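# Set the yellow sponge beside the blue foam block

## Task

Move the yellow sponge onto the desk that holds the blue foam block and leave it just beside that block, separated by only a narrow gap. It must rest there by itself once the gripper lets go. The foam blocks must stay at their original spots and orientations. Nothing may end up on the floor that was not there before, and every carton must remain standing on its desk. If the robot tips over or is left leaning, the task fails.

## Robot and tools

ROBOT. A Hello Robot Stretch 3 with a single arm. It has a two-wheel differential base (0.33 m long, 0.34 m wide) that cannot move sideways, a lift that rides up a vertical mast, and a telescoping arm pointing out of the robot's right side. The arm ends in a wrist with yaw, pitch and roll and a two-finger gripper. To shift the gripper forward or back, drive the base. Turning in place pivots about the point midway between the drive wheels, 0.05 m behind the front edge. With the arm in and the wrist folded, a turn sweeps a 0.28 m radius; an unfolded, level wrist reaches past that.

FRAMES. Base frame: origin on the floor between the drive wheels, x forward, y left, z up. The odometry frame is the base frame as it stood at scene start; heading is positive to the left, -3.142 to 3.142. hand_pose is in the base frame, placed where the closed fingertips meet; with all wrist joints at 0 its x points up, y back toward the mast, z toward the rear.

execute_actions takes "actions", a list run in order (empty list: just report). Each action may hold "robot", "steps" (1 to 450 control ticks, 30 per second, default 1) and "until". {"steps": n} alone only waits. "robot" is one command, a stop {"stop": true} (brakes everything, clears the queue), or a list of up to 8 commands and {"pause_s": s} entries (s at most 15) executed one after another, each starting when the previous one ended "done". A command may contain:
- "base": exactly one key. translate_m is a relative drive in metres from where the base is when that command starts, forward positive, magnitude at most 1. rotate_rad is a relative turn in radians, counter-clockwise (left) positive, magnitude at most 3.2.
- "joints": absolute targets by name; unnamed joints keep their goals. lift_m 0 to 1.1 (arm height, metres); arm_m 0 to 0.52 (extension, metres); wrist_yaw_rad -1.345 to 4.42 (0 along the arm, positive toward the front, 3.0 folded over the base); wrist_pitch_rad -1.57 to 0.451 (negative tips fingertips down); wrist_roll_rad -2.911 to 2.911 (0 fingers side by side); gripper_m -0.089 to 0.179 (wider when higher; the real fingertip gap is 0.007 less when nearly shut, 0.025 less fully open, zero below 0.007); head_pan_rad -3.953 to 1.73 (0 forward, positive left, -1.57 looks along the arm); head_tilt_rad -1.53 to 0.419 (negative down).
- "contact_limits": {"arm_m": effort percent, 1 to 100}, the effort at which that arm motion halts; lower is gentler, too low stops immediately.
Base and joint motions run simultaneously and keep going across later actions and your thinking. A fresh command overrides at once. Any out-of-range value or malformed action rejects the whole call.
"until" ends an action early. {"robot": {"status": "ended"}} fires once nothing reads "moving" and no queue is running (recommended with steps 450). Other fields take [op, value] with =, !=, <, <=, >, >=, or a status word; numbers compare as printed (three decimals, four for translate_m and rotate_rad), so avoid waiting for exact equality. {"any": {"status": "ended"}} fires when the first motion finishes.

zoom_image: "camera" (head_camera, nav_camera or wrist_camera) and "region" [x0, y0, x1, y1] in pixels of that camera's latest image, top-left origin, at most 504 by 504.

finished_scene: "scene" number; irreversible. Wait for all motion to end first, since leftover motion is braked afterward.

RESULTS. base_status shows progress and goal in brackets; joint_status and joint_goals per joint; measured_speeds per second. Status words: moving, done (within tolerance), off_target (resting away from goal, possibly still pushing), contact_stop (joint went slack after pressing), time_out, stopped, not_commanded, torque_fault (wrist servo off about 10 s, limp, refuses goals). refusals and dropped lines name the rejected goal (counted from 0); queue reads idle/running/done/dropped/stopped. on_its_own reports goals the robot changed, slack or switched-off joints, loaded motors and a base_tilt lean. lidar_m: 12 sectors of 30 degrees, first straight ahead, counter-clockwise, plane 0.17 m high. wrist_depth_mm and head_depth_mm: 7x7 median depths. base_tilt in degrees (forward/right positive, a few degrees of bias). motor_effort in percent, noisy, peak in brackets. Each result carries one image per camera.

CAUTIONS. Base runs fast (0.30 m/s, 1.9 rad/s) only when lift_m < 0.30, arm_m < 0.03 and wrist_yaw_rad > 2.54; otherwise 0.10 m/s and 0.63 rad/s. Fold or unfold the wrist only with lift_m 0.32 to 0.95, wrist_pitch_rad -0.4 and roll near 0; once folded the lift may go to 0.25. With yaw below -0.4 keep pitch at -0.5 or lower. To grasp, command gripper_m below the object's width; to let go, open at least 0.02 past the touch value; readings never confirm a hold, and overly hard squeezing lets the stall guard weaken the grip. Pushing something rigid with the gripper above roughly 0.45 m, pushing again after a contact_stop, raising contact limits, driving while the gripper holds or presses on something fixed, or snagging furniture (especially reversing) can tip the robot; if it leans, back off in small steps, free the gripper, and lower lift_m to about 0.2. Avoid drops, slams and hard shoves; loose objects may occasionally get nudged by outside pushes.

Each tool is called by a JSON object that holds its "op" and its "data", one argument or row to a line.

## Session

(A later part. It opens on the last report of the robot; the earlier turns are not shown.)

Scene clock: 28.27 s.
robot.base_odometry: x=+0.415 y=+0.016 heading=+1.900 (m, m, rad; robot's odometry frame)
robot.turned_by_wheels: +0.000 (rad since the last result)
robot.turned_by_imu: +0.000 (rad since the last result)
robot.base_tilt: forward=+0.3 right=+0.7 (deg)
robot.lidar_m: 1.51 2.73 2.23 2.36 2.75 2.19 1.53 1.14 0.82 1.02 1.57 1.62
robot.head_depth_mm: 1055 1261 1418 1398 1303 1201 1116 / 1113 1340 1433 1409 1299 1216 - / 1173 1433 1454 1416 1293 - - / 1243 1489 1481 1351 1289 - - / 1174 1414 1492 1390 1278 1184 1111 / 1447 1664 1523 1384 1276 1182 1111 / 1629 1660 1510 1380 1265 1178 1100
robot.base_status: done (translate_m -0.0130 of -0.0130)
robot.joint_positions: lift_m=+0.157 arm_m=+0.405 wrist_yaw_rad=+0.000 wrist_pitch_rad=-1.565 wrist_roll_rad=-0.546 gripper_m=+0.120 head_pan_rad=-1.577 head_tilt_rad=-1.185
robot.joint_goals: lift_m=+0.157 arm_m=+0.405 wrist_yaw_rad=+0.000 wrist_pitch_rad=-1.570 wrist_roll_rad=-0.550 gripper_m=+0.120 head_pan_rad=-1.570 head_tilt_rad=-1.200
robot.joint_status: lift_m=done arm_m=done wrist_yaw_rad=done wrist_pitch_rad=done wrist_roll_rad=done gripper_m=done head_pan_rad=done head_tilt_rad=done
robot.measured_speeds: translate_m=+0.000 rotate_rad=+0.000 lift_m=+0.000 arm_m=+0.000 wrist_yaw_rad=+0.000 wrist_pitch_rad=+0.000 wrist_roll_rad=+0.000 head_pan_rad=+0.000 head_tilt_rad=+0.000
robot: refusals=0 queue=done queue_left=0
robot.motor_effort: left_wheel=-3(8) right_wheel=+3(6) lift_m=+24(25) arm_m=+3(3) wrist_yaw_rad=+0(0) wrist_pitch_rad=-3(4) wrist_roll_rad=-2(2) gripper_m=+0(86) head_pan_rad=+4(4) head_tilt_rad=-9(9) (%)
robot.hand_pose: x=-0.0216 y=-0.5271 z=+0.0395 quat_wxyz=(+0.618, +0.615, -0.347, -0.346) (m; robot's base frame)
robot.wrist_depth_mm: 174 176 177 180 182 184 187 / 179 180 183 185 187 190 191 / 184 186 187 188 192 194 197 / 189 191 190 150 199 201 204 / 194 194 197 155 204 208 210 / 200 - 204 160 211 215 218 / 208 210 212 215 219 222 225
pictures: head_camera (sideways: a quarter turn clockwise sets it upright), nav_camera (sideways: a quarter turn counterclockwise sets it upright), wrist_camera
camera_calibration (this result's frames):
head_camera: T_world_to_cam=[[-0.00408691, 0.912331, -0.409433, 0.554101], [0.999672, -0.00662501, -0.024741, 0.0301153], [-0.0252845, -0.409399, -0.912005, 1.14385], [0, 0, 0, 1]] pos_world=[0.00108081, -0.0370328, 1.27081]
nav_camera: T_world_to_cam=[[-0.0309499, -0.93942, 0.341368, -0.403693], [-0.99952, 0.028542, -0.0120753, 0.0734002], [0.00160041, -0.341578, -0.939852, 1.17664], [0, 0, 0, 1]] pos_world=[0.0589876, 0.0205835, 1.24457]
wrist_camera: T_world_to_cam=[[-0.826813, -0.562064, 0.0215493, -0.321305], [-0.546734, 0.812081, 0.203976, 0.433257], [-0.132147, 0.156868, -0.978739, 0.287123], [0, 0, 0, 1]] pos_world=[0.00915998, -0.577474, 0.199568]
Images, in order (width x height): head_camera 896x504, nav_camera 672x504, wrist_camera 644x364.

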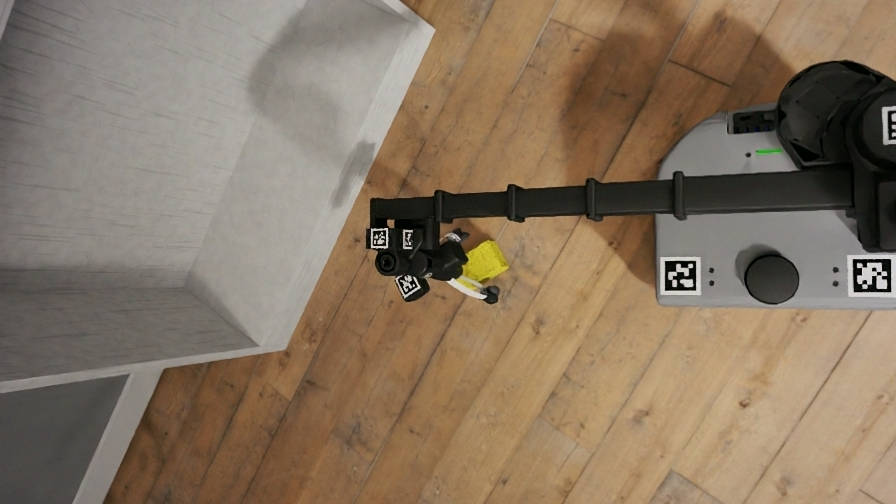

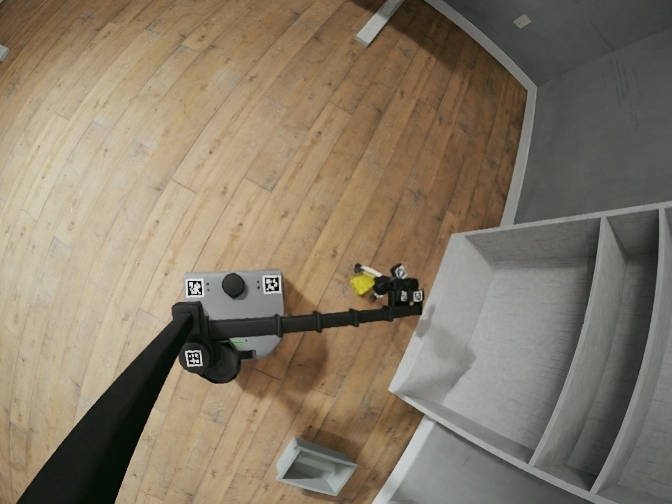

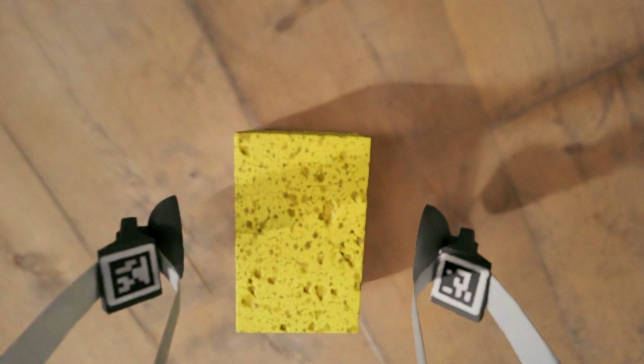

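{"op": "execute_actions", "data": {
  "actions": [
    {"robot":[{"joints":{"lift_m":0.149}},{"joints":{"gripper_m":0.025}},{"pause_s":0.3},{"joints":{"lift_m":0.40}}],"steps":450,"until":{"robot":{"status":"ended"}}}
  ]
}}

Scene clock: 33.73 s.
robot.base_odometry: x=+0.415 y=+0.016 heading=+1.900 (m, m, rad; robot's odometry frame)
robot.turned_by_wheels: +0.000 (rad since the last result)
robot.turned_by_imu: -0.001 (rad since the last result)
robot.base_tilt: forward=+0.4 right=+0.8 (deg)
robot.lidar_m: 1.51 2.74 2.22 2.37 2.74 2.19 1.53 1.14 0.82 1.02 1.57 1.62
robot.head_depth_mm: 1051 1250 1412 1393 1306 1207 - / 1111 1327 1430 1409 1305 1208 - / 1173 1433 1451 1421 1280 - - / 1247 1495 - 1362 1283 - - / 1171 1418 1497 1399 1284 1194 1112 / 1446 1653 1521 1376 1269 1178 1098 / 1609 1666 1491 1383 1265 1181 1093
robot.base_status: done (translate_m -0.0130 of -0.0130)
robot.joint_positions: lift_m=+0.400 arm_m=+0.405 wrist_yaw_rad=+0.000 wrist_pitch_rad=-1.565 wrist_roll_rad=-0.546 gripper_m=+0.026 head_pan_rad=-1.577 head_tilt_rad=-1.185
robot.joint_goals: lift_m=+0.400 arm_m=+0.405 wrist_yaw_rad=+0.000 wrist_pitch_rad=-1.570 wrist_roll_rad=-0.550 gripper_m=+0.025 head_pan_rad=-1.570 head_tilt_rad=-1.200
robot.joint_status: lift_m=done arm_m=done wrist_yaw_rad=done wrist_pitch_rad=done wrist_roll_rad=done gripper_m=done head_pan_rad=done head_tilt_rad=done
robot.measured_speeds: translate_m=+0.000 rotate_rad=+0.000 lift_m=+0.000 arm_m=+0.000 wrist_yaw_rad=+0.000 wrist_pitch_rad=+0.000 wrist_roll_rad=+0.000 head_pan_rad=+0.000 head_tilt_rad=+0.000
robot: refusals=0 queue=done queue_left=0
robot.motor_effort: left_wheel=-4(3) right_wheel=+3(3) lift_m=+30(31) arm_m=+3(3) wrist_yaw_rad=+0(0) wrist_pitch_rad=-3(4) wrist_roll_rad=-2(2) gripper_m=-19(96) head_pan_rad=+4(4) head_tilt_rad=-10(9) (%)
robot.hand_pose: x=-0.0216 y=-0.5271 z=+0.2822 quat_wxyz=(+0.618, +0.615, -0.347, -0.346) (m; robot's base frame)
robot.wrist_depth_mm: 385 394 399 400 406 412 330 / 399 400 411 412 420 424 360 / 415 419 420 423 428 435 398 / 426 428 430 140 442 447 438 / 435 442 144 144 453 463 465 / 449 454 149 149 472 480 485 / 458 469 471 154 491 495 502
pictures: head_camera (sideways: a quarter turn clockwise sets it upright), nav_camera (sideways: a quarter turn counterclockwise sets it upright), wrist_camera
camera_calibration (this result's frames):
head_camera: T_world_to_cam=[[-0.00408669, 0.912331, -0.409433, 0.554101], [0.999672, -0.00662525, -0.024741, 0.0301153], [-0.0252846, -0.409399, -0.912005, 1.14385], [0, 0, 0, 1]] pos_world=[0.0010808, -0.0370328, 1.27081]
nav_camera: T_world_to_cam=[[-0.0309501, -0.93942, 0.341368, -0.403693], [-0.99952, 0.0285422, -0.0120753, 0.0734002], [0.00160033, -0.341578, -0.939852, 1.17664], [0, 0, 0, 1]] pos_world=[0.0589876, 0.0205835, 1.24457]
wrist_camera: T_world_to_cam=[[-0.82681, -0.562068, 0.0215493, -0.326539], [-0.546737, 0.812079, 0.203976, 0.383741], [-0.132148, 0.156868, -0.978739, 0.524722], [0, 0, 0, 1]] pos_world=[0.00916018, -0.577477, 0.442329]
Images, in order (width x height): head_camera 896x504, nav_camera 672x504, wrist_camera 644x364.

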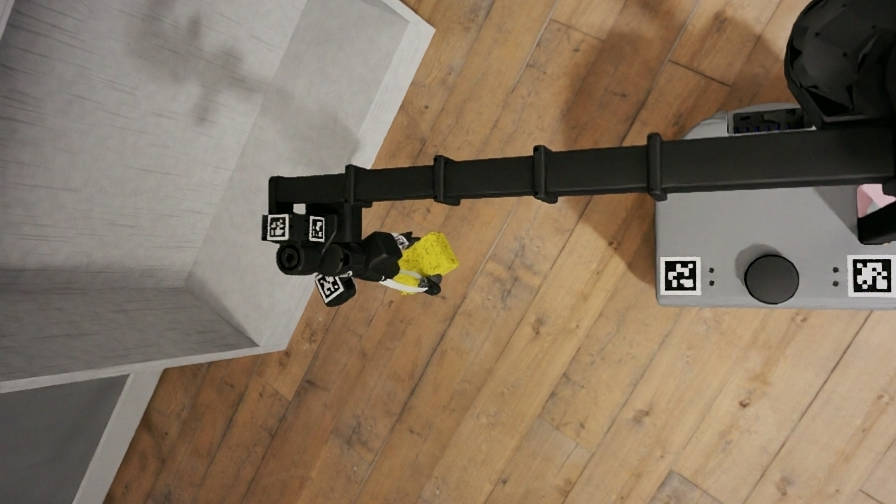

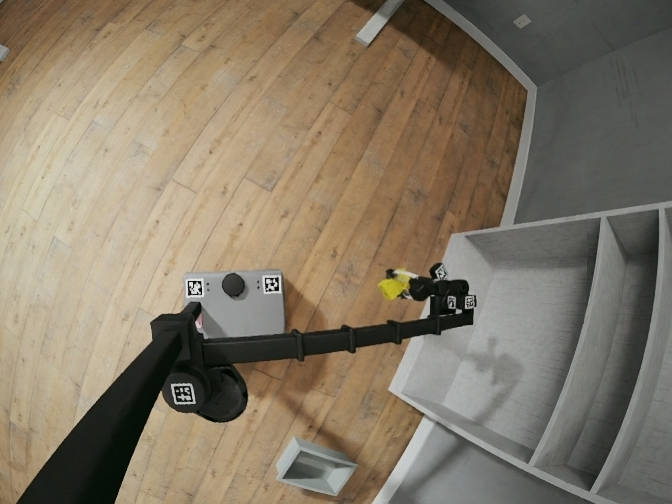

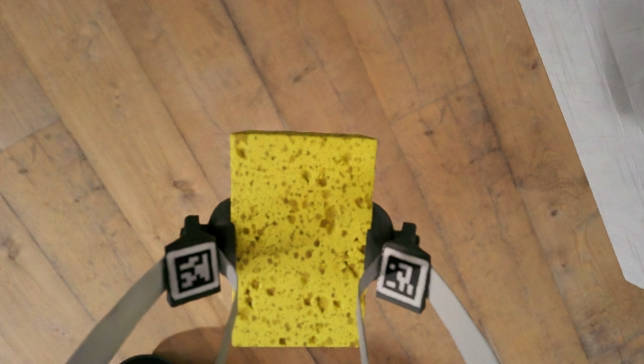

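{"op": "execute_actions", "data": {
  "actions": [
    {"robot":[{"base":{"rotate_rad":0.71},"joints":{"wrist_yaw_rad":2.8,"wrist_roll_rad":0,"arm_m":0.1,"lift_m":0.33,"head_pan_rad":-1.2,"head_tilt_rad":-1.2}},{"joints":{"arm_m":0.0,"lift_m":0.29}}],"steps":450,"until":{"robot":{"status":"ended"}}}
  ]
}}

Scene clock: 40.83 s.
robot.base_odometry: x=+0.415 y=+0.016 heading=+2.610 (m, m, rad; robot's odometry frame)
robot.turned_by_wheels: +0.710 (rad since the last result)
robot.turned_by_imu: +0.713 (rad since the last result)
robot.base_tilt: forward=+0.4 right=+0.7 (deg)
robot.lidar_m: 2.23 2.36 2.95 2.53 2.19 1.33 0.82 1.07 1.02 1.98 1.51 1.82
robot.head_depth_mm: 1921 1721 1546 1413 1309 1203 1117 / 1904 1714 1537 1410 1293 1204 1125 / 1893 1705 1537 1404 1292 - - / 1840 1692 1542 1412 1304 - - / 1878 1679 1529 1393 1282 1187 1111 / 1839 1669 1517 1389 1266 1184 1101 / 1826 1663 1503 1384 1269 1183 1105
robot.base_status: done (rotate_rad +0.7099 of +0.7100)
robot.joint_positions: lift_m=+0.295 arm_m=+0.002 wrist_yaw_rad=+2.805 wrist_pitch_rad=-1.581 wrist_roll_rad=-0.011 gripper_m=+0.025 head_pan_rad=-1.207 head_tilt_rad=-1.186
robot.joint_goals: lift_m=+0.295 arm_m=+0.000 wrist_yaw_rad=+2.800 wrist_pitch_rad=-1.570 wrist_roll_rad=+0.000 gripper_m=+0.025 head_pan_rad=-1.200 head_tilt_rad=-1.200
robot.joint_status: lift_m=contact_stop arm_m=done wrist_yaw_rad=done wrist_pitch_rad=done wrist_roll_rad=done gripper_m=done head_pan_rad=done head_tilt_rad=done
robot.measured_speeds: translate_m=+0.000 rotate_rad=+0.000 lift_m=+0.004 arm_m=-0.001 wrist_yaw_rad=-0.010 wrist_pitch_rad=+0.000 wrist_roll_rad=+0.024 head_pan_rad=+0.000 head_tilt_rad=+0.000
robot: refusals=0 queue=dropped queue_left=0
robot.on_its_own: lift_m is slack since a contact_stop, until your next command for it (your +0.290 is given up)
robot.motor_effort: left_wheel=-4(9) right_wheel=+3(9) lift_m=+23(28) arm_m=-6(13) wrist_yaw_rad=-5(12) wrist_pitch_rad=+5(14) wrist_roll_rad=+4(14) gripper_m=-1(20) head_pan_rad=+4(29) head_tilt_rad=-10(10) (%)
robot.hand_pose: x=-0.0300 y=-0.1726 z=+0.1777 quat_wxyz=(+0.577, +0.572, +0.415, +0.409) (m; robot's base frame)
robot.wrist_depth_mm: - - - - 310 314 316 / - - - - 318 320 324 / - - - - 327 333 336 / - - - - 342 343 348 / - - - 347 349 355 358 / 350 353 - 361 360 367 373 / 359 359 324 374 374 382 384
pictures: head_camera (sideways: a quarter turn clockwise sets it upright), nav_camera (sideways: a quarter turn counterclockwise sets it upright), wrist_camera
ARM HIT: the arm struck its own base hard.
camera_calibration (this result's frames):
head_camera: T_world_to_cam=[[-0.333415, 0.84929, -0.409318, 0.555961], [0.934553, 0.354964, -0.0247411, 0.0305126], [0.124281, -0.390778, -0.912056, 1.143], [0, 0, 0, 1]] pos_world=[0.0147967, -0.0363414, 1.2708]
nav_camera: T_world_to_cam=[[0.310528, -0.887198, 0.34125, -0.405622], [-0.94233, -0.334468, -0.0120724, 0.0730476], [0.124848, -0.317822, -0.939895, 1.17595], [0, 0, 0, 1]] pos_world=[0.0479774, 0.0383061, 1.24457]
wrist_camera: T_world_to_cam=[[0.962337, -0.271256, 0.0180929, -0.0275444], [-0.268552, -0.938174, 0.218424, -0.183811], [-0.0422746, -0.215056, -0.975686, 0.30364], [0, 0, 0, 1]] pos_world=[-0.0100196, -0.114619, 0.336904]
Images, in order (width x height): head_camera 896x504, nav_camera 672x504, wrist_camera 644x364.

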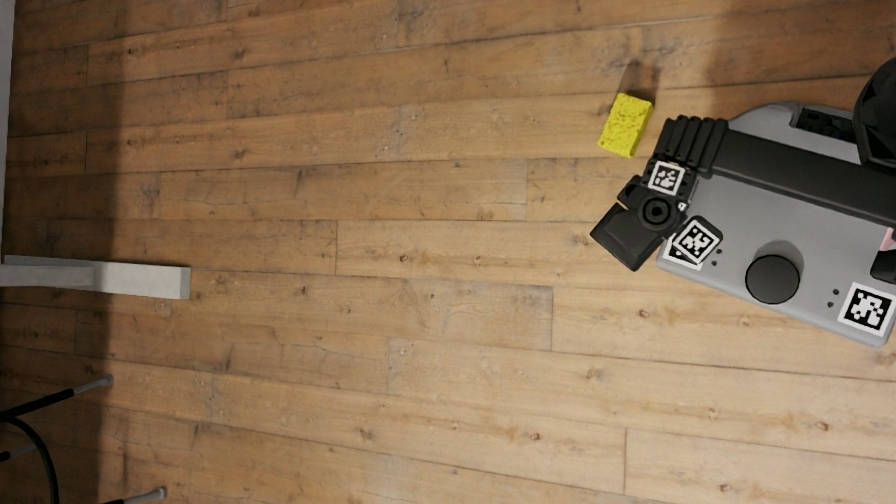

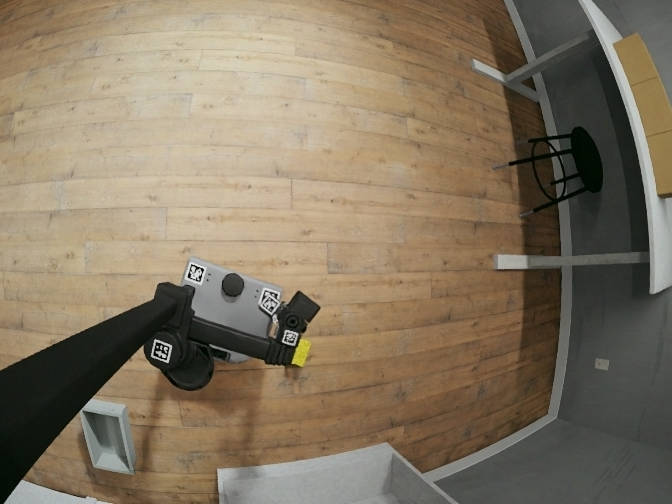

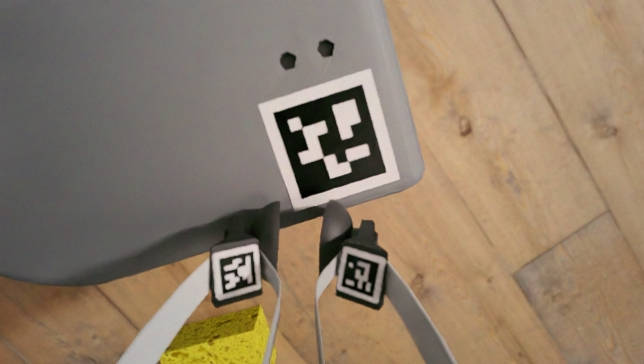

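{"op": "execute_actions", "data": {
  "actions": [
    {"robot":[{"joints":{"lift_m":0.34,"arm_m":0.17}},{"base":{"translate_m":-0.22},"joints":{"wrist_yaw_rad":1.57,"wrist_pitch_rad":-1.0,"gripper_m":0.13,"lift_m":0.25,"head_pan_rad":-1.4,"head_tilt_rad":-1.3}}],"steps":450,"until":{"robot":{"status":"ended"}}}
  ]
}}

Scene clock: 48.13 s.
robot.base_odometry: x=+0.604 y=-0.095 heading=+2.610 (m, m, rad; robot's odometry frame)
robot.turned_by_wheels: +0.000 (rad since the last result)
robot.turned_by_imu: +0.000 (rad since the last result)
robot.base_tilt: forward=+0.3 right=+0.7 (deg)
robot.lidar_m: 2.44 2.53 2.57 2.14 2.04 1.08 0.61 0.65 0.92 1.61 1.71 1.67
robot.head_depth_mm: 1679 1566 1372 1354 1273 1206 1136 / 1672 1558 1452 1350 1273 1207 - / 1674 1534 1444 1368 1291 - - / 1653 1539 1427 1353 1284 - - / 1654 1532 1434 1332 1247 1190 1109 / 1642 1534 1420 1327 1253 1182 1110 / 1624 1518 1416 1327 1246 1169 1105
robot.base_status: done (translate_m -0.2200 of -0.2200)
robot.joint_positions: lift_m=+0.250 arm_m=+0.170 wrist_yaw_rad=+1.572 wrist_pitch_rad=-1.013 wrist_roll_rad=-0.003 gripper_m=+0.130 head_pan_rad=-1.393 head_tilt_rad=-1.284
robot.joint_goals: lift_m=+0.250 arm_m=+0.170 wrist_yaw_rad=+1.570 wrist_pitch_rad=-1.000 wrist_roll_rad=+0.000 gripper_m=+0.130 head_pan_rad=-1.400 head_tilt_rad=-1.300
robot.joint_status: lift_m=done arm_m=done wrist_yaw_rad=done wrist_pitch_rad=done wrist_roll_rad=done gripper_m=done head_pan_rad=done head_tilt_rad=done
robot.measured_speeds: translate_m=+0.000 rotate_rad=+0.000 lift_m=+0.000 arm_m=+0.000 wrist_yaw_rad=+0.000 wrist_pitch_rad=+0.000 wrist_roll_rad=+0.000 head_pan_rad=+0.000 head_tilt_rad=+0.000
robot: refusals=0 queue=done queue_left=0
robot.motor_effort: left_wheel=-3(8) right_wheel=+3(4) lift_m=+24(30) arm_m=+3(6) wrist_yaw_rad=-2(3) wrist_pitch_rad=+6(7) wrist_roll_rad=+1(4) gripper_m=+1(86) head_pan_rad=-2(21) head_tilt_rad=-10(24) (%)
robot.hand_pose: x=+0.0939 y=-0.3148 z=+0.1587 quat_wxyz=(+0.680, +0.679, -0.193, +0.196) (m; robot's base frame)
robot.wrist_depth_mm: 400 401 410 422 426 439 443 / 370 375 385 390 401 403 413 / 346 350 358 365 371 379 385 / 325 334 337 345 346 352 360 / 310 318 317 324 330 334 338 / 294 295 300 262 307 316 319 / - 285 286 250 294 294 299
pictures: head_camera (sideways: a quarter turn clockwise sets it upright), nav_camera (sideways: a quarter turn counterclockwise sets it upright), wrist_camera
camera_calibration (this result's frames):
head_camera: T_world_to_cam=[[-0.176735, 0.931675, -0.317406, 0.435299], [0.983687, 0.178185, -0.0247059, 0.0301639], [0.0335391, -0.316595, -0.947968, 1.19019], [0, 0, 0, 1]] pos_world=[0.00734294, -0.0341239, 1.26717]
nav_camera: T_world_to_cam=[[0.146015, -0.957956, 0.246981, -0.281853], [-0.988157, -0.153137, -0.00976775, 0.0703253], [0.047179, -0.24263, -0.968971, 1.21415], [0, 0, 0, 1]] pos_world=[0.0533648, 0.0353563, 1.24678]
wrist_camera: T_world_to_cam=[[0.0374892, -0.998295, 0.0447426, -0.331191], [-0.938967, -0.0505122, -0.34028, 0.151242], [0.341959, -0.029255, -0.939259, 0.276416], [0, 0, 0, 1]] pos_world=[0.0599036, -0.3149, 0.325909]
Images, in order (width x height): head_camera 896x504, nav_camera 672x504, wrist_camera 644x364.

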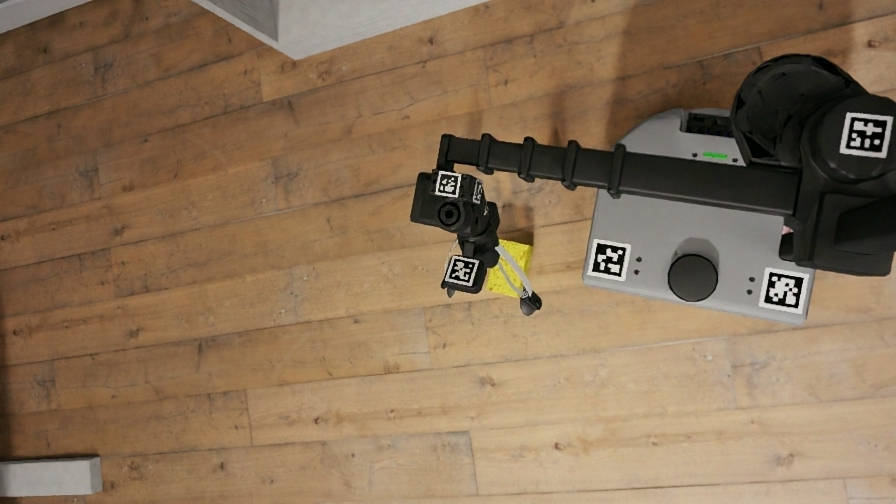

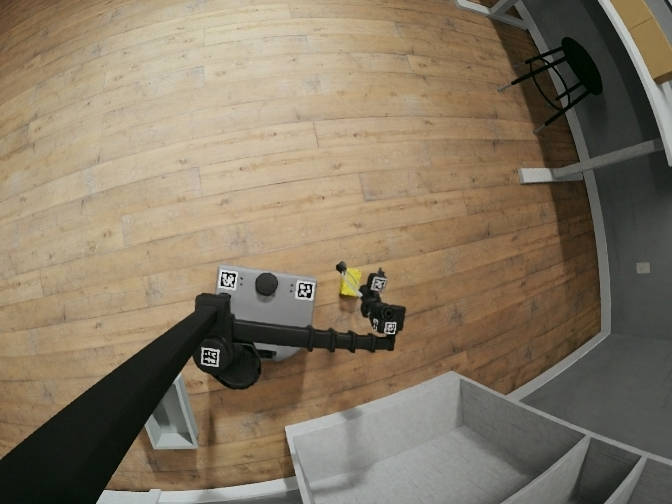

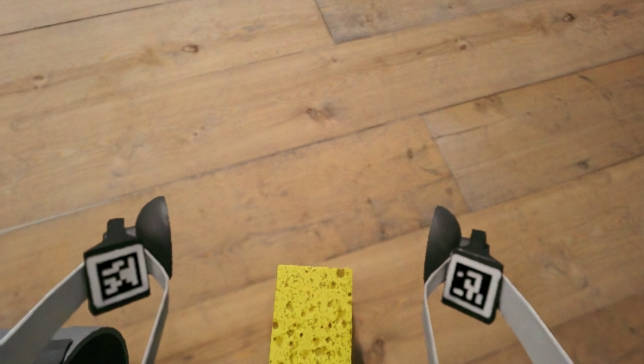

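{"op": "execute_actions", "data": {
  "actions": [
    {"robot":[{"base":{"translate_m":-0.055},"joints":{"arm_m":0.18,"lift_m":0.17}}],"steps":450,"until":{"robot":{"status":"ended"}}}
  ]
}}

Scene clock: 49.93 s.
robot.base_odometry: x=+0.652 y=-0.123 heading=+2.610 (m, m, rad; robot's odometry frame)
robot.turned_by_wheels: +0.000 (rad since the last result)
robot.turned_by_imu: +0.000 (rad since the last result)
robot.base_tilt: forward=+0.4 right=+0.7 (deg)
robot.lidar_m: 2.49 2.58 2.58 2.12 1.93 1.02 0.55 0.55 0.90 1.52 1.73 1.71
robot.head_depth_mm: 1645 1515 1345 1322 1277 1197 1133 / 1695 1554 1447 1339 1277 1206 1111 / 1687 1545 1441 1367 1271 - - / 1663 1535 1444 1356 1266 - - / 1644 1539 1424 1334 1254 1182 1112 / 1648 1522 1423 1333 1250 1181 1114 / 1623 1518 1415 1322 1250 1175 1108
robot.base_status: done (translate_m -0.0550 of -0.0550)
robot.joint_positions: lift_m=+0.170 arm_m=+0.180 wrist_yaw_rad=+1.572 wrist_pitch_rad=-1.012 wrist_roll_rad=-0.003 gripper_m=+0.130 head_pan_rad=-1.393 head_tilt_rad=-1.284
robot.joint_goals: lift_m=+0.170 arm_m=+0.180 wrist_yaw_rad=+1.570 wrist_pitch_rad=-1.000 wrist_roll_rad=+0.000 gripper_m=+0.130 head_pan_rad=-1.400 head_tilt_rad=-1.300
robot.joint_status: lift_m=done arm_m=done wrist_yaw_rad=done wrist_pitch_rad=done wrist_roll_rad=done gripper_m=done head_pan_rad=done head_tilt_rad=done
robot.measured_speeds: translate_m=+0.000 rotate_rad=+0.000 lift_m=+0.000 arm_m=+0.000 wrist_yaw_rad=+0.000 wrist_pitch_rad=+0.000 wrist_roll_rad=+0.000 head_pan_rad=+0.000 head_tilt_rad=+0.000
robot: refusals=0 queue=done queue_left=0
robot.motor_effort: left_wheel=-4(9) right_wheel=+3(5) lift_m=+24(24) arm_m=+3(4) wrist_yaw_rad=-2(2) wrist_pitch_rad=+6(6) wrist_roll_rad=+1(1) gripper_m=-1(0) head_pan_rad=-2(2) head_tilt_rad=-11(10) (%)
robot.hand_pose: x=+0.0941 y=-0.3248 z=+0.0788 quat_wxyz=(+0.680, +0.679, -0.194, +0.196) (m; robot's base frame)
robot.wrist_depth_mm: 301 304 310 318 321 329 337 / 280 284 289 293 300 305 312 / 261 267 270 275 280 284 292 / 247 250 252 211 262 267 272 / 233 239 236 199 247 252 253 / 222 221 223 188 232 239 240 / 208 211 213 215 220 221 227
pictures: head_camera (sideways: a quarter turn clockwise sets it upright), nav_camera (sideways: a quarter turn counterclockwise sets it upright), wrist_camera
camera_calibration (this result's frames):
head_camera: T_world_to_cam=[[-0.17661, 0.931733, -0.317305, 0.435167], [0.983711, 0.178049, -0.0247057, 0.0301635], [0.0334767, -0.3165, -0.948002, 1.19024], [0, 0, 0, 1]] pos_world=[0.00733748, -0.0341205, 1.26717]
nav_camera: T_world_to_cam=[[0.145885, -0.958003, 0.246877, -0.281717], [-0.988178, -0.152997, -0.0097652, 0.0703222], [0.0471266, -0.242534, -0.968997, 1.21419], [0, 0, 0, 1]] pos_world=[0.0533687, 0.0353554, 1.24678]
wrist_camera: T_world_to_cam=[[0.0372848, -0.998301, 0.0447858, -0.337601], [-0.938571, -0.0503695, -0.34139, 0.123915], [0.343065, -0.029306, -0.938854, 0.200872], [0, 0, 0, 1]] pos_world=[0.0599779, -0.324899, 0.246012]
Images, in order (width x height): head_camera 896x504, nav_camera 672x504, wrist_camera 644x364.

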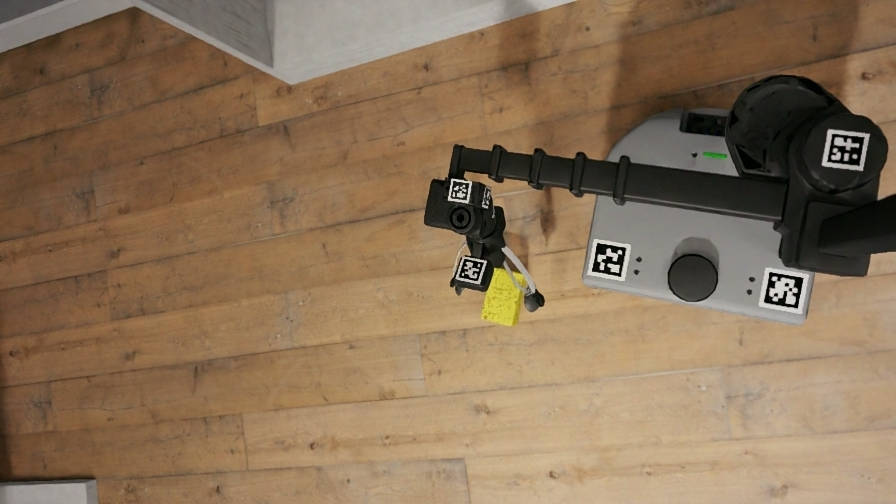

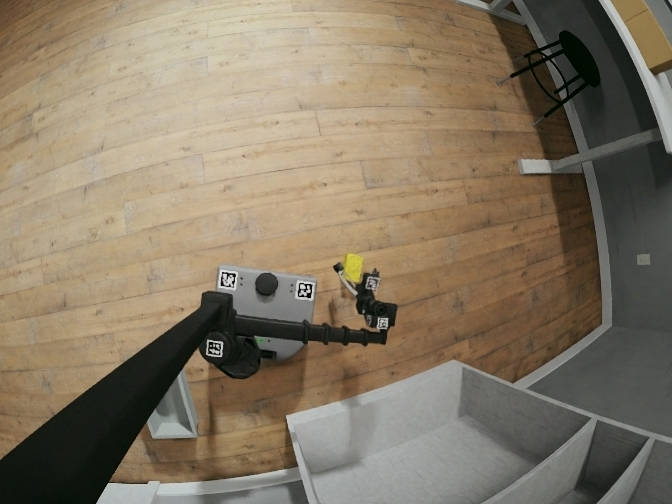

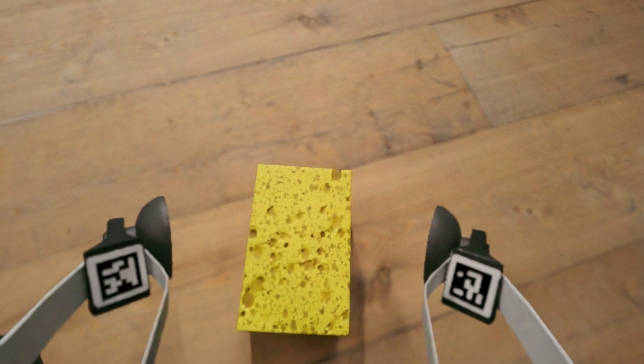

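{"op": "execute_actions", "data": {
  "actions": [
    {"robot":[{"joints":{"lift_m":0.121}},{"joints":{"gripper_m":0.015}},{"pause_s":0.3},{"joints":{"lift_m":0.36,"wrist_pitch_rad":-0.4}}],"steps":450,"until":{"robot":{"status":"ended"}}}
  ]
}}

Scene clock: 56.00 s.
robot.base_odometry: x=+0.652 y=-0.123 heading=+2.610 (m, m, rad; robot's odometry frame)
robot.turned_by_wheels: +0.000 (rad since the last result)
robot.turned_by_imu: -0.001 (rad since the last result)
robot.base_tilt: forward=+0.4 right=+0.8 (deg)
robot.lidar_m: 2.50 2.58 2.59 2.13 1.94 1.02 0.55 0.55 0.90 1.52 1.74 1.71
robot.head_depth_mm: 1643 1520 1350 1324 1270 1202 1130 / 1691 1552 1452 1354 1268 1201 - / 1656 1562 1442 1323 1279 - - / 1670 1540 1436 1323 1282 - - / 1662 1536 1429 1325 1258 1185 1119 / 1649 1520 1422 1299 1245 1188 1122 / 1626 1515 1412 1320 1248 1176 1110
robot.base_status: done (translate_m -0.0550 of -0.0550)
robot.joint_positions: lift_m=+0.360 arm_m=+0.180 wrist_yaw_rad=+1.572 wrist_pitch_rad=-0.423 wrist_roll_rad=-0.003 gripper_m=+0.019 head_pan_rad=-1.393 head_tilt_rad=-1.284
robot.joint_goals: lift_m=+0.360 arm_m=+0.180 wrist_yaw_rad=+1.570 wrist_pitch_rad=-0.400 wrist_roll_rad=+0.000 gripper_m=+0.018 head_pan_rad=-1.400 head_tilt_rad=-1.300
robot.joint_status: lift_m=done arm_m=done wrist_yaw_rad=done wrist_pitch_rad=done wrist_roll_rad=done gripper_m=done head_pan_rad=done head_tilt_rad=done
robot.measured_speeds: translate_m=+0.000 rotate_rad=+0.000 lift_m=+0.000 arm_m=+0.000 wrist_yaw_rad=+0.000 wrist_pitch_rad=+0.000 wrist_roll_rad=+0.000 head_pan_rad=+0.000 head_tilt_rad=+0.000
robot: refusals=0 queue=done queue_left=0
robot.motor_effort: left_wheel=-3(4) right_wheel=+3(3) lift_m=+30(32) arm_m=+3(3) wrist_yaw_rad=-2(1) wrist_pitch_rad=+12(13) wrist_roll_rad=+1(1) gripper_m=-21(100) head_pan_rad=-2(2) head_tilt_rad=-10(10) (%)
robot.hand_pose: x=+0.2024 y=-0.3246 z=+0.3714 quat_wxyz=(+0.595, +0.593, -0.382, +0.385) (m; robot's base frame)
robot.wrist_depth_mm: - - - - - - - / - - - - - - - / - - - 166 - - - / 780 792 737 156 856 884 885 / 643 655 146 147 725 712 735 / 543 561 138 138 581 595 604 / 476 484 469 134 507 519 520
pictures: head_camera (sideways: a quarter turn clockwise sets it upright), nav_camera (sideways: a quarter turn counterclockwise sets it upright), wrist_camera
camera_calibration (this result's frames):
head_camera: T_world_to_cam=[[-0.17661, 0.931733, -0.317305, 0.435166], [0.983711, 0.178049, -0.0247057, 0.0301635], [0.0334767, -0.3165, -0.948002, 1.19024], [0, 0, 0, 1]] pos_world=[0.00733748, -0.0341205, 1.26717]
nav_camera: T_world_to_cam=[[0.145885, -0.958003, 0.246877, -0.281717], [-0.988178, -0.152997, -0.0097652, 0.0703222], [0.0471266, -0.242534, -0.968998, 1.21419], [0, 0, 0, 1]] pos_world=[0.0533687, 0.0353554, 1.24678]
wrist_camera: T_world_to_cam=[[0.00665793, -0.998315, 0.0576415, -0.353176], [-0.591325, -0.0504151, -0.804856, 0.427196], [0.806406, -0.0287262, -0.590664, 0.215508], [0, 0, 0, 1]] pos_world=[0.0811759, -0.324853, 0.491482]
Images, in order (width x height): head_camera 896x504, nav_camera 672x504, wrist_camera 644x364.

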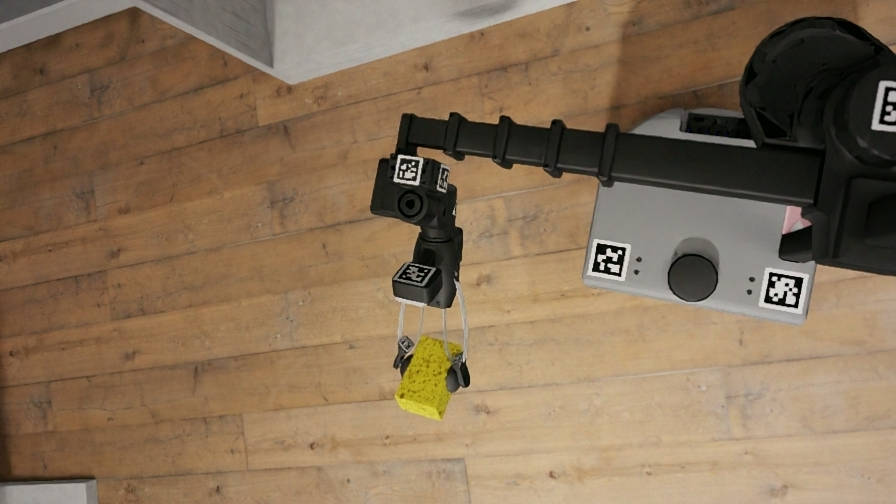

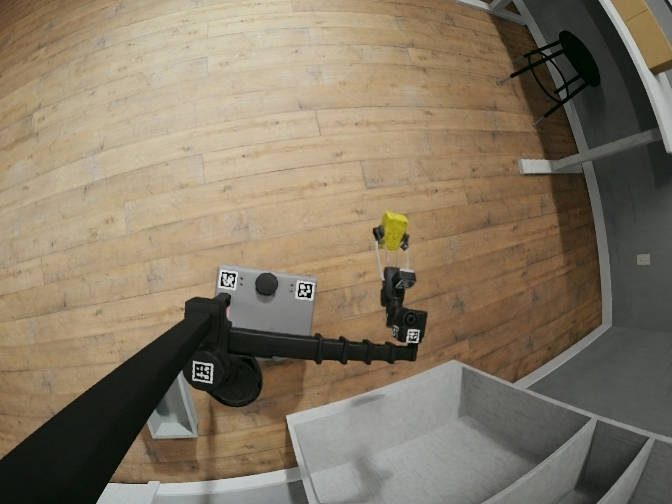

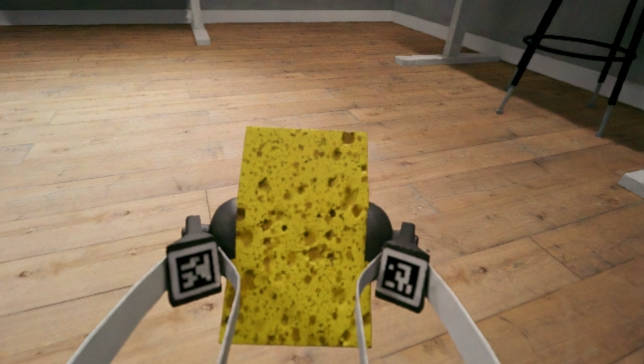

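{"op": "execute_actions", "data": {
  "actions": [
    {"robot":[{"joints":{"wrist_yaw_rad":2.62,"arm_m":0.0,"lift_m":0.29,"head_pan_rad":-0.3,"head_tilt_rad":-0.6}},{"base":{"translate_m":1.0}},{"base":{"translate_m":0.95}}],"steps":450,"until":{"robot":{"status":"ended"}}}
  ]
}}

Scene clock: 68.77 s.
robot.base_odometry: x=-1.029 y=+0.866 heading=+2.610 (m, m, rad; robot's odometry frame)
robot.turned_by_wheels: +0.000 (rad since the last result)
robot.turned_by_imu: +0.000 (rad since the last result)
robot.base_tilt: forward=+0.3 right=+0.7 (deg)
robot.lidar_m: 1.07 0.65 1.20 1.55 3.17 3.12 2.48 2.38 1.29 1.13 1.55 1.29
robot.head_depth_mm: 1474 1626 1785 1940 1891 1522 1282 / 1340 1506 1716 2003 1884 1527 1281 / 1223 1371 1542 1766 1861 1518 1271 / 1134 1256 1386 1572 1743 1504 1261 / 1055 1167 1267 1433 1639 1494 1267 / 986 1076 1170 1317 1488 1494 1255 / 927 1008 1085 1206 1347 1445 1257
robot.base_status: done (translate_m +0.9500 of +0.9500)
robot.joint_positions: lift_m=+0.290 arm_m=+0.002 wrist_yaw_rad=+2.619 wrist_pitch_rad=-0.422 wrist_roll_rad=-0.003 gripper_m=+0.019 head_pan_rad=-0.307 head_tilt_rad=-0.605
robot.joint_goals: lift_m=+0.290 arm_m=+0.000 wrist_yaw_rad=+2.620 wrist_pitch_rad=-0.400 wrist_roll_rad=+0.000 gripper_m=+0.018 head_pan_rad=-0.300 head_tilt_rad=-0.600
robot.joint_status: lift_m=done arm_m=done wrist_yaw_rad=done wrist_pitch_rad=done wrist_roll_rad=done gripper_m=done head_pan_rad=done head_tilt_rad=done
robot.measured_speeds: translate_m=+0.000 rotate_rad=+0.000 lift_m=+0.000 arm_m=+0.000 wrist_yaw_rad=+0.000 wrist_pitch_rad=+0.000 wrist_roll_rad=+0.000 head_pan_rad=+0.000 head_tilt_rad=+0.000
robot: refusals=0 queue=done queue_left=0
robot.motor_effort: left_wheel=-3(8) right_wheel=+3(9) lift_m=+24(32) arm_m=-3(4) wrist_yaw_rad=+1(1) wrist_pitch_rad=+12(12) wrist_roll_rad=+1(1) gripper_m=-21(20) head_pan_rad=+4(41) head_tilt_rad=+4(47) (%)
robot.hand_pose: x=+0.0905 y=+0.0469 z=+0.3018 quat_wxyz=(+0.322, +0.705, -0.035, +0.631) (m; robot's base frame)
robot.wrist_depth_mm: - - - - 924 852 750 / - - - - - 903 785 / 852 861 876 166 862 908 811 / 666 677 655 156 709 757 772 / 553 568 146 146 621 614 618 / 477 491 138 138 506 514 526 / - - 399 134 435 445 450
pictures: head_camera (sideways: a quarter turn clockwise sets it upright), nav_camera (sideways: a quarter turn counterclockwise sets it upright), wrist_camera
camera_calibration (this result's frames):
head_camera: T_world_to_cam=[[-0.516005, 0.153737, -0.842677, 1.12175], [0.315651, 0.94866, -0.0202127, 0.0284099], [0.796306, -0.276421, -0.53804, 0.65254], [0, 0, 0, 1]] pos_world=[0.0502362, -0.0190294, 1.29694]
nav_camera: T_world_to_cam=[[0.562803, -0.205159, 0.800726, -1.00579], [-0.313867, -0.949198, -0.0225932, 0.0829243], [0.764683, -0.238606, -0.598604, 0.72832], [0, 0, 0, 1]] pos_world=[0.0351563, 0.0461461, 1.24321]
wrist_camera: T_world_to_cam=[[0.867892, -0.49345, 0.0571925, -0.0790158], [-0.25197, -0.536519, -0.805393, 0.31601], [0.428107, 0.684583, -0.589975, 0.275886], [0, 0, 0, 1]] pos_world=[0.0300938, -0.0583119, 0.421798]
Images, in order (width x height): head_camera 896x504, nav_camera 672x504, wrist_camera 644x364.

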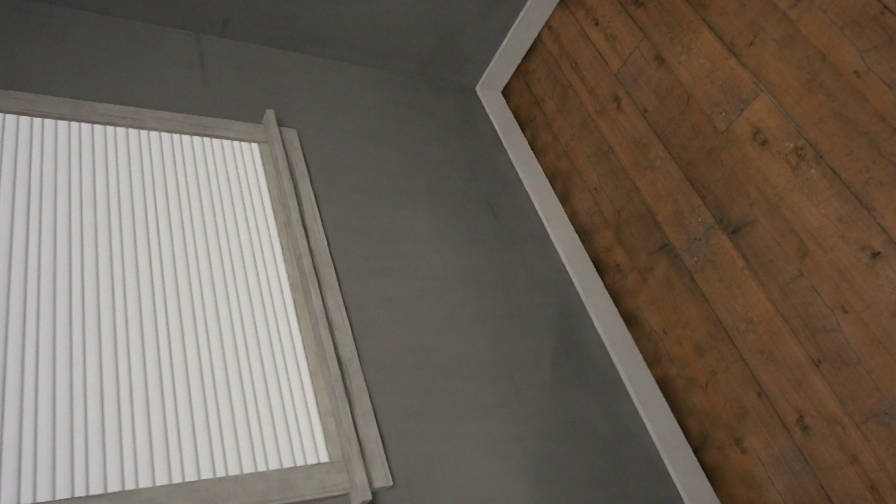

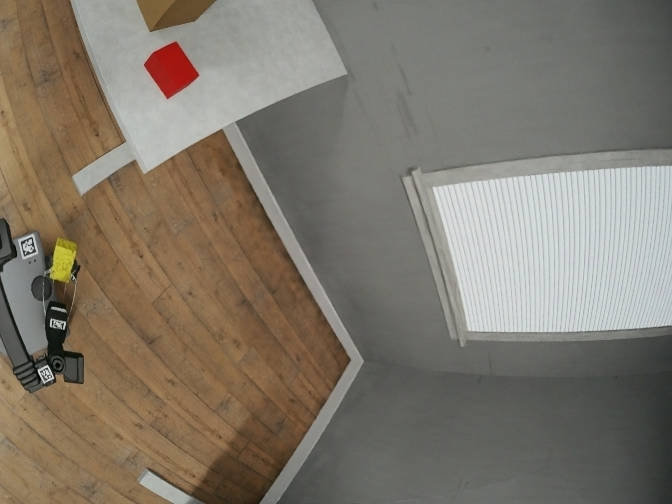

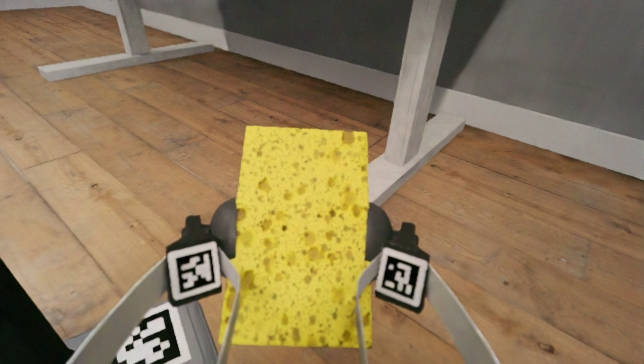

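{"op": "execute_actions", "data": {
  "actions": [
    {"robot":{"joints":{"head_pan_rad":1.2,"head_tilt_rad":-0.6}},"steps":450,"until":{"robot":{"status":"ended"}}}
  ]
}}

Scene clock: 70.40 s.
robot.base_odometry: x=-1.029 y=+0.866 heading=+2.610 (m, m, rad; robot's odometry frame)
robot.turned_by_wheels: +0.000 (rad since the last result)
robot.turned_by_imu: +0.000 (rad since the last result)
robot.base_tilt: forward=+0.4 right=+0.8 (deg)
robot.lidar_m: 1.07 0.65 1.19 1.53 3.17 3.13 2.48 2.38 1.29 1.13 1.55 1.29
robot.head_depth_mm: 1022 1091 1177 1093 836 678 567 / 1108 1188 1285 1094 756 624 567 / 1212 1319 1394 745 652 672 578 / 1334 1458 1520 741 732 668 1237 / 1484 1649 1527 793 792 725 1269 / 1686 1894 1388 893 839 1457 1255 / 1937 2209 1031 1009 1669 1484 1249
robot.base_status: done (translate_m +0.9500 of +0.9500)
robot.joint_positions: lift_m=+0.290 arm_m=+0.002 wrist_yaw_rad=+2.619 wrist_pitch_rad=-0.422 wrist_roll_rad=-0.003 gripper_m=+0.019 head_pan_rad=+1.193 head_tilt_rad=-0.605
robot.joint_goals: lift_m=+0.290 arm_m=+0.000 wrist_yaw_rad=+2.620 wrist_pitch_rad=-0.400 wrist_roll_rad=+0.000 gripper_m=+0.018 head_pan_rad=+1.200 head_tilt_rad=-0.600
robot.joint_status: lift_m=done arm_m=done wrist_yaw_rad=done wrist_pitch_rad=done wrist_roll_rad=done gripper_m=done head_pan_rad=done head_tilt_rad=done
robot.measured_speeds: translate_m=+0.000 rotate_rad=+0.000 lift_m=+0.000 arm_m=+0.000 wrist_yaw_rad=+0.000 wrist_pitch_rad=+0.000 wrist_roll_rad=+0.000 head_pan_rad=+0.000 head_tilt_rad=+0.000
robot: refusals=0 queue=done queue_left=0
robot.motor_effort: left_wheel=-3(4) right_wheel=+3(3) lift_m=+25(25) arm_m=-3(3) wrist_yaw_rad=+1(1) wrist_pitch_rad=+11(12) wrist_roll_rad=+1(1) gripper_m=-20(20) head_pan_rad=+4(39) head_tilt_rad=+4(3) (%)
robot.hand_pose: x=+0.0905 y=+0.0469 z=+0.3018 quat_wxyz=(+0.322, +0.705, -0.035, +0.631) (m; robot's base frame)
robot.wrist_depth_mm: - - - - 935 860 739 / - - - - - 908 796 / 843 864 905 165 864 919 820 / 670 669 644 156 708 765 776 / 554 570 146 147 625 613 634 / 475 495 137 138 507 517 522 / - - 402 134 437 445 451
pictures: head_camera (sideways: a quarter turn clockwise sets it upright), nav_camera (sideways: a quarter turn counterclockwise sets it upright), wrist_camera
camera_calibration (this result's frames):
head_camera: T_world_to_cam=[[-0.190016, -0.503776, -0.842677, 1.11976], [-0.923832, 0.382264, -0.0202127, 0.0359708], [0.332308, 0.774651, -0.53804, 0.655371], [0, 0, 0, 1]] pos_world=[0.0282176, 0.0426724, 1.29694]
nav_camera: T_world_to_cam=[[0.244633, 0.546802, 0.800726, -1.00385], [0.924495, -0.380523, -0.0225932, 0.0753703], [0.292341, 0.745795, -0.598604, 0.731201], [0, 0, 0, 1]] pos_world=[-0.0378647, 0.032262, 1.24321]
wrist_camera: T_world_to_cam=[[0.867892, -0.49345, 0.0571925, -0.0790158], [-0.25197, -0.536519, -0.805394, 0.31601], [0.428107, 0.684583, -0.589975, 0.275886], [0, 0, 0, 1]] pos_world=[0.0300938, -0.0583119, 0.421798]
Images, in order (width x height): head_camera 896x504, nav_camera 672x504, wrist_camera 644x364.

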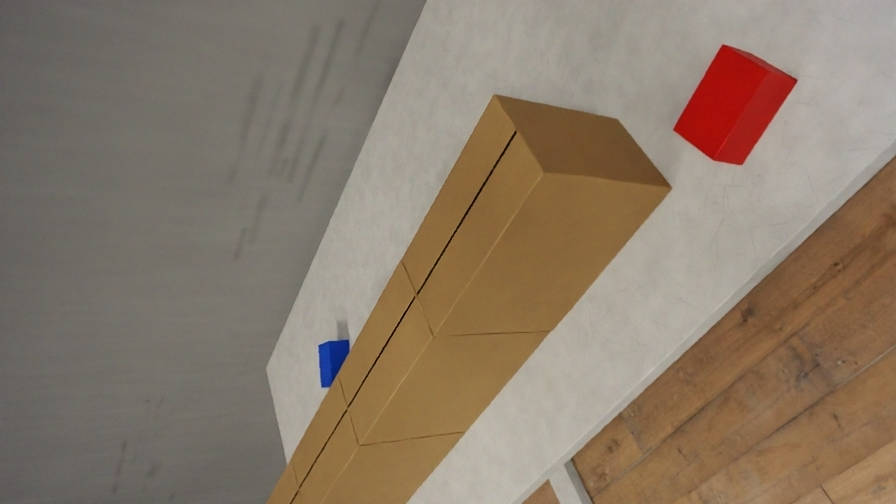

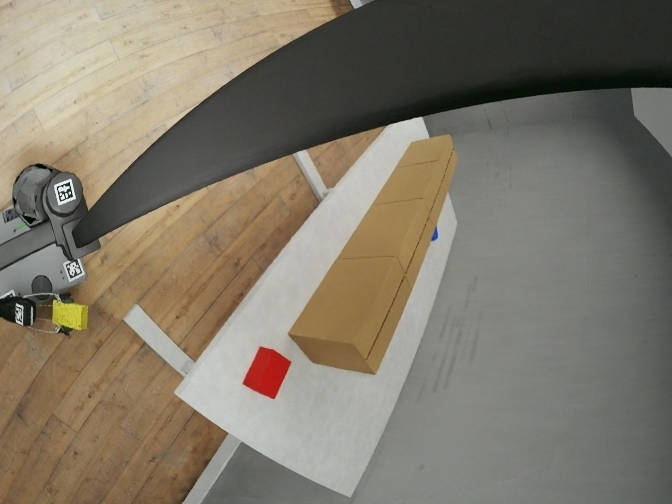

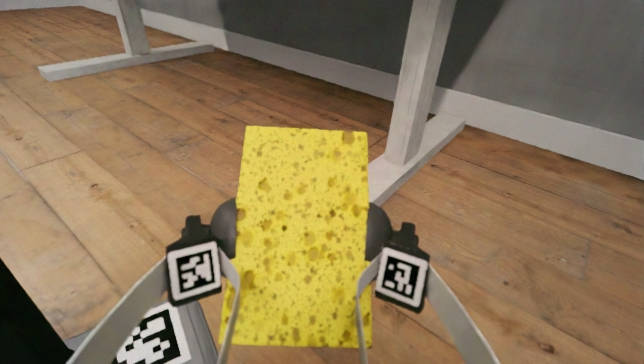

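{"op": "zoom_image", "data": {
  "camera": "head_camera",
  "region": [260, 300, 420, 420]
}}

Region (260, 300, 420, 420) of head_camera's 896x504 image, scaled by 3.150, with more detail than that image has; it fills the top 378 rows of this view, and the rest is white.

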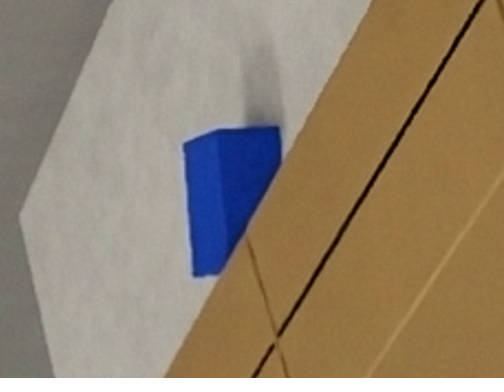

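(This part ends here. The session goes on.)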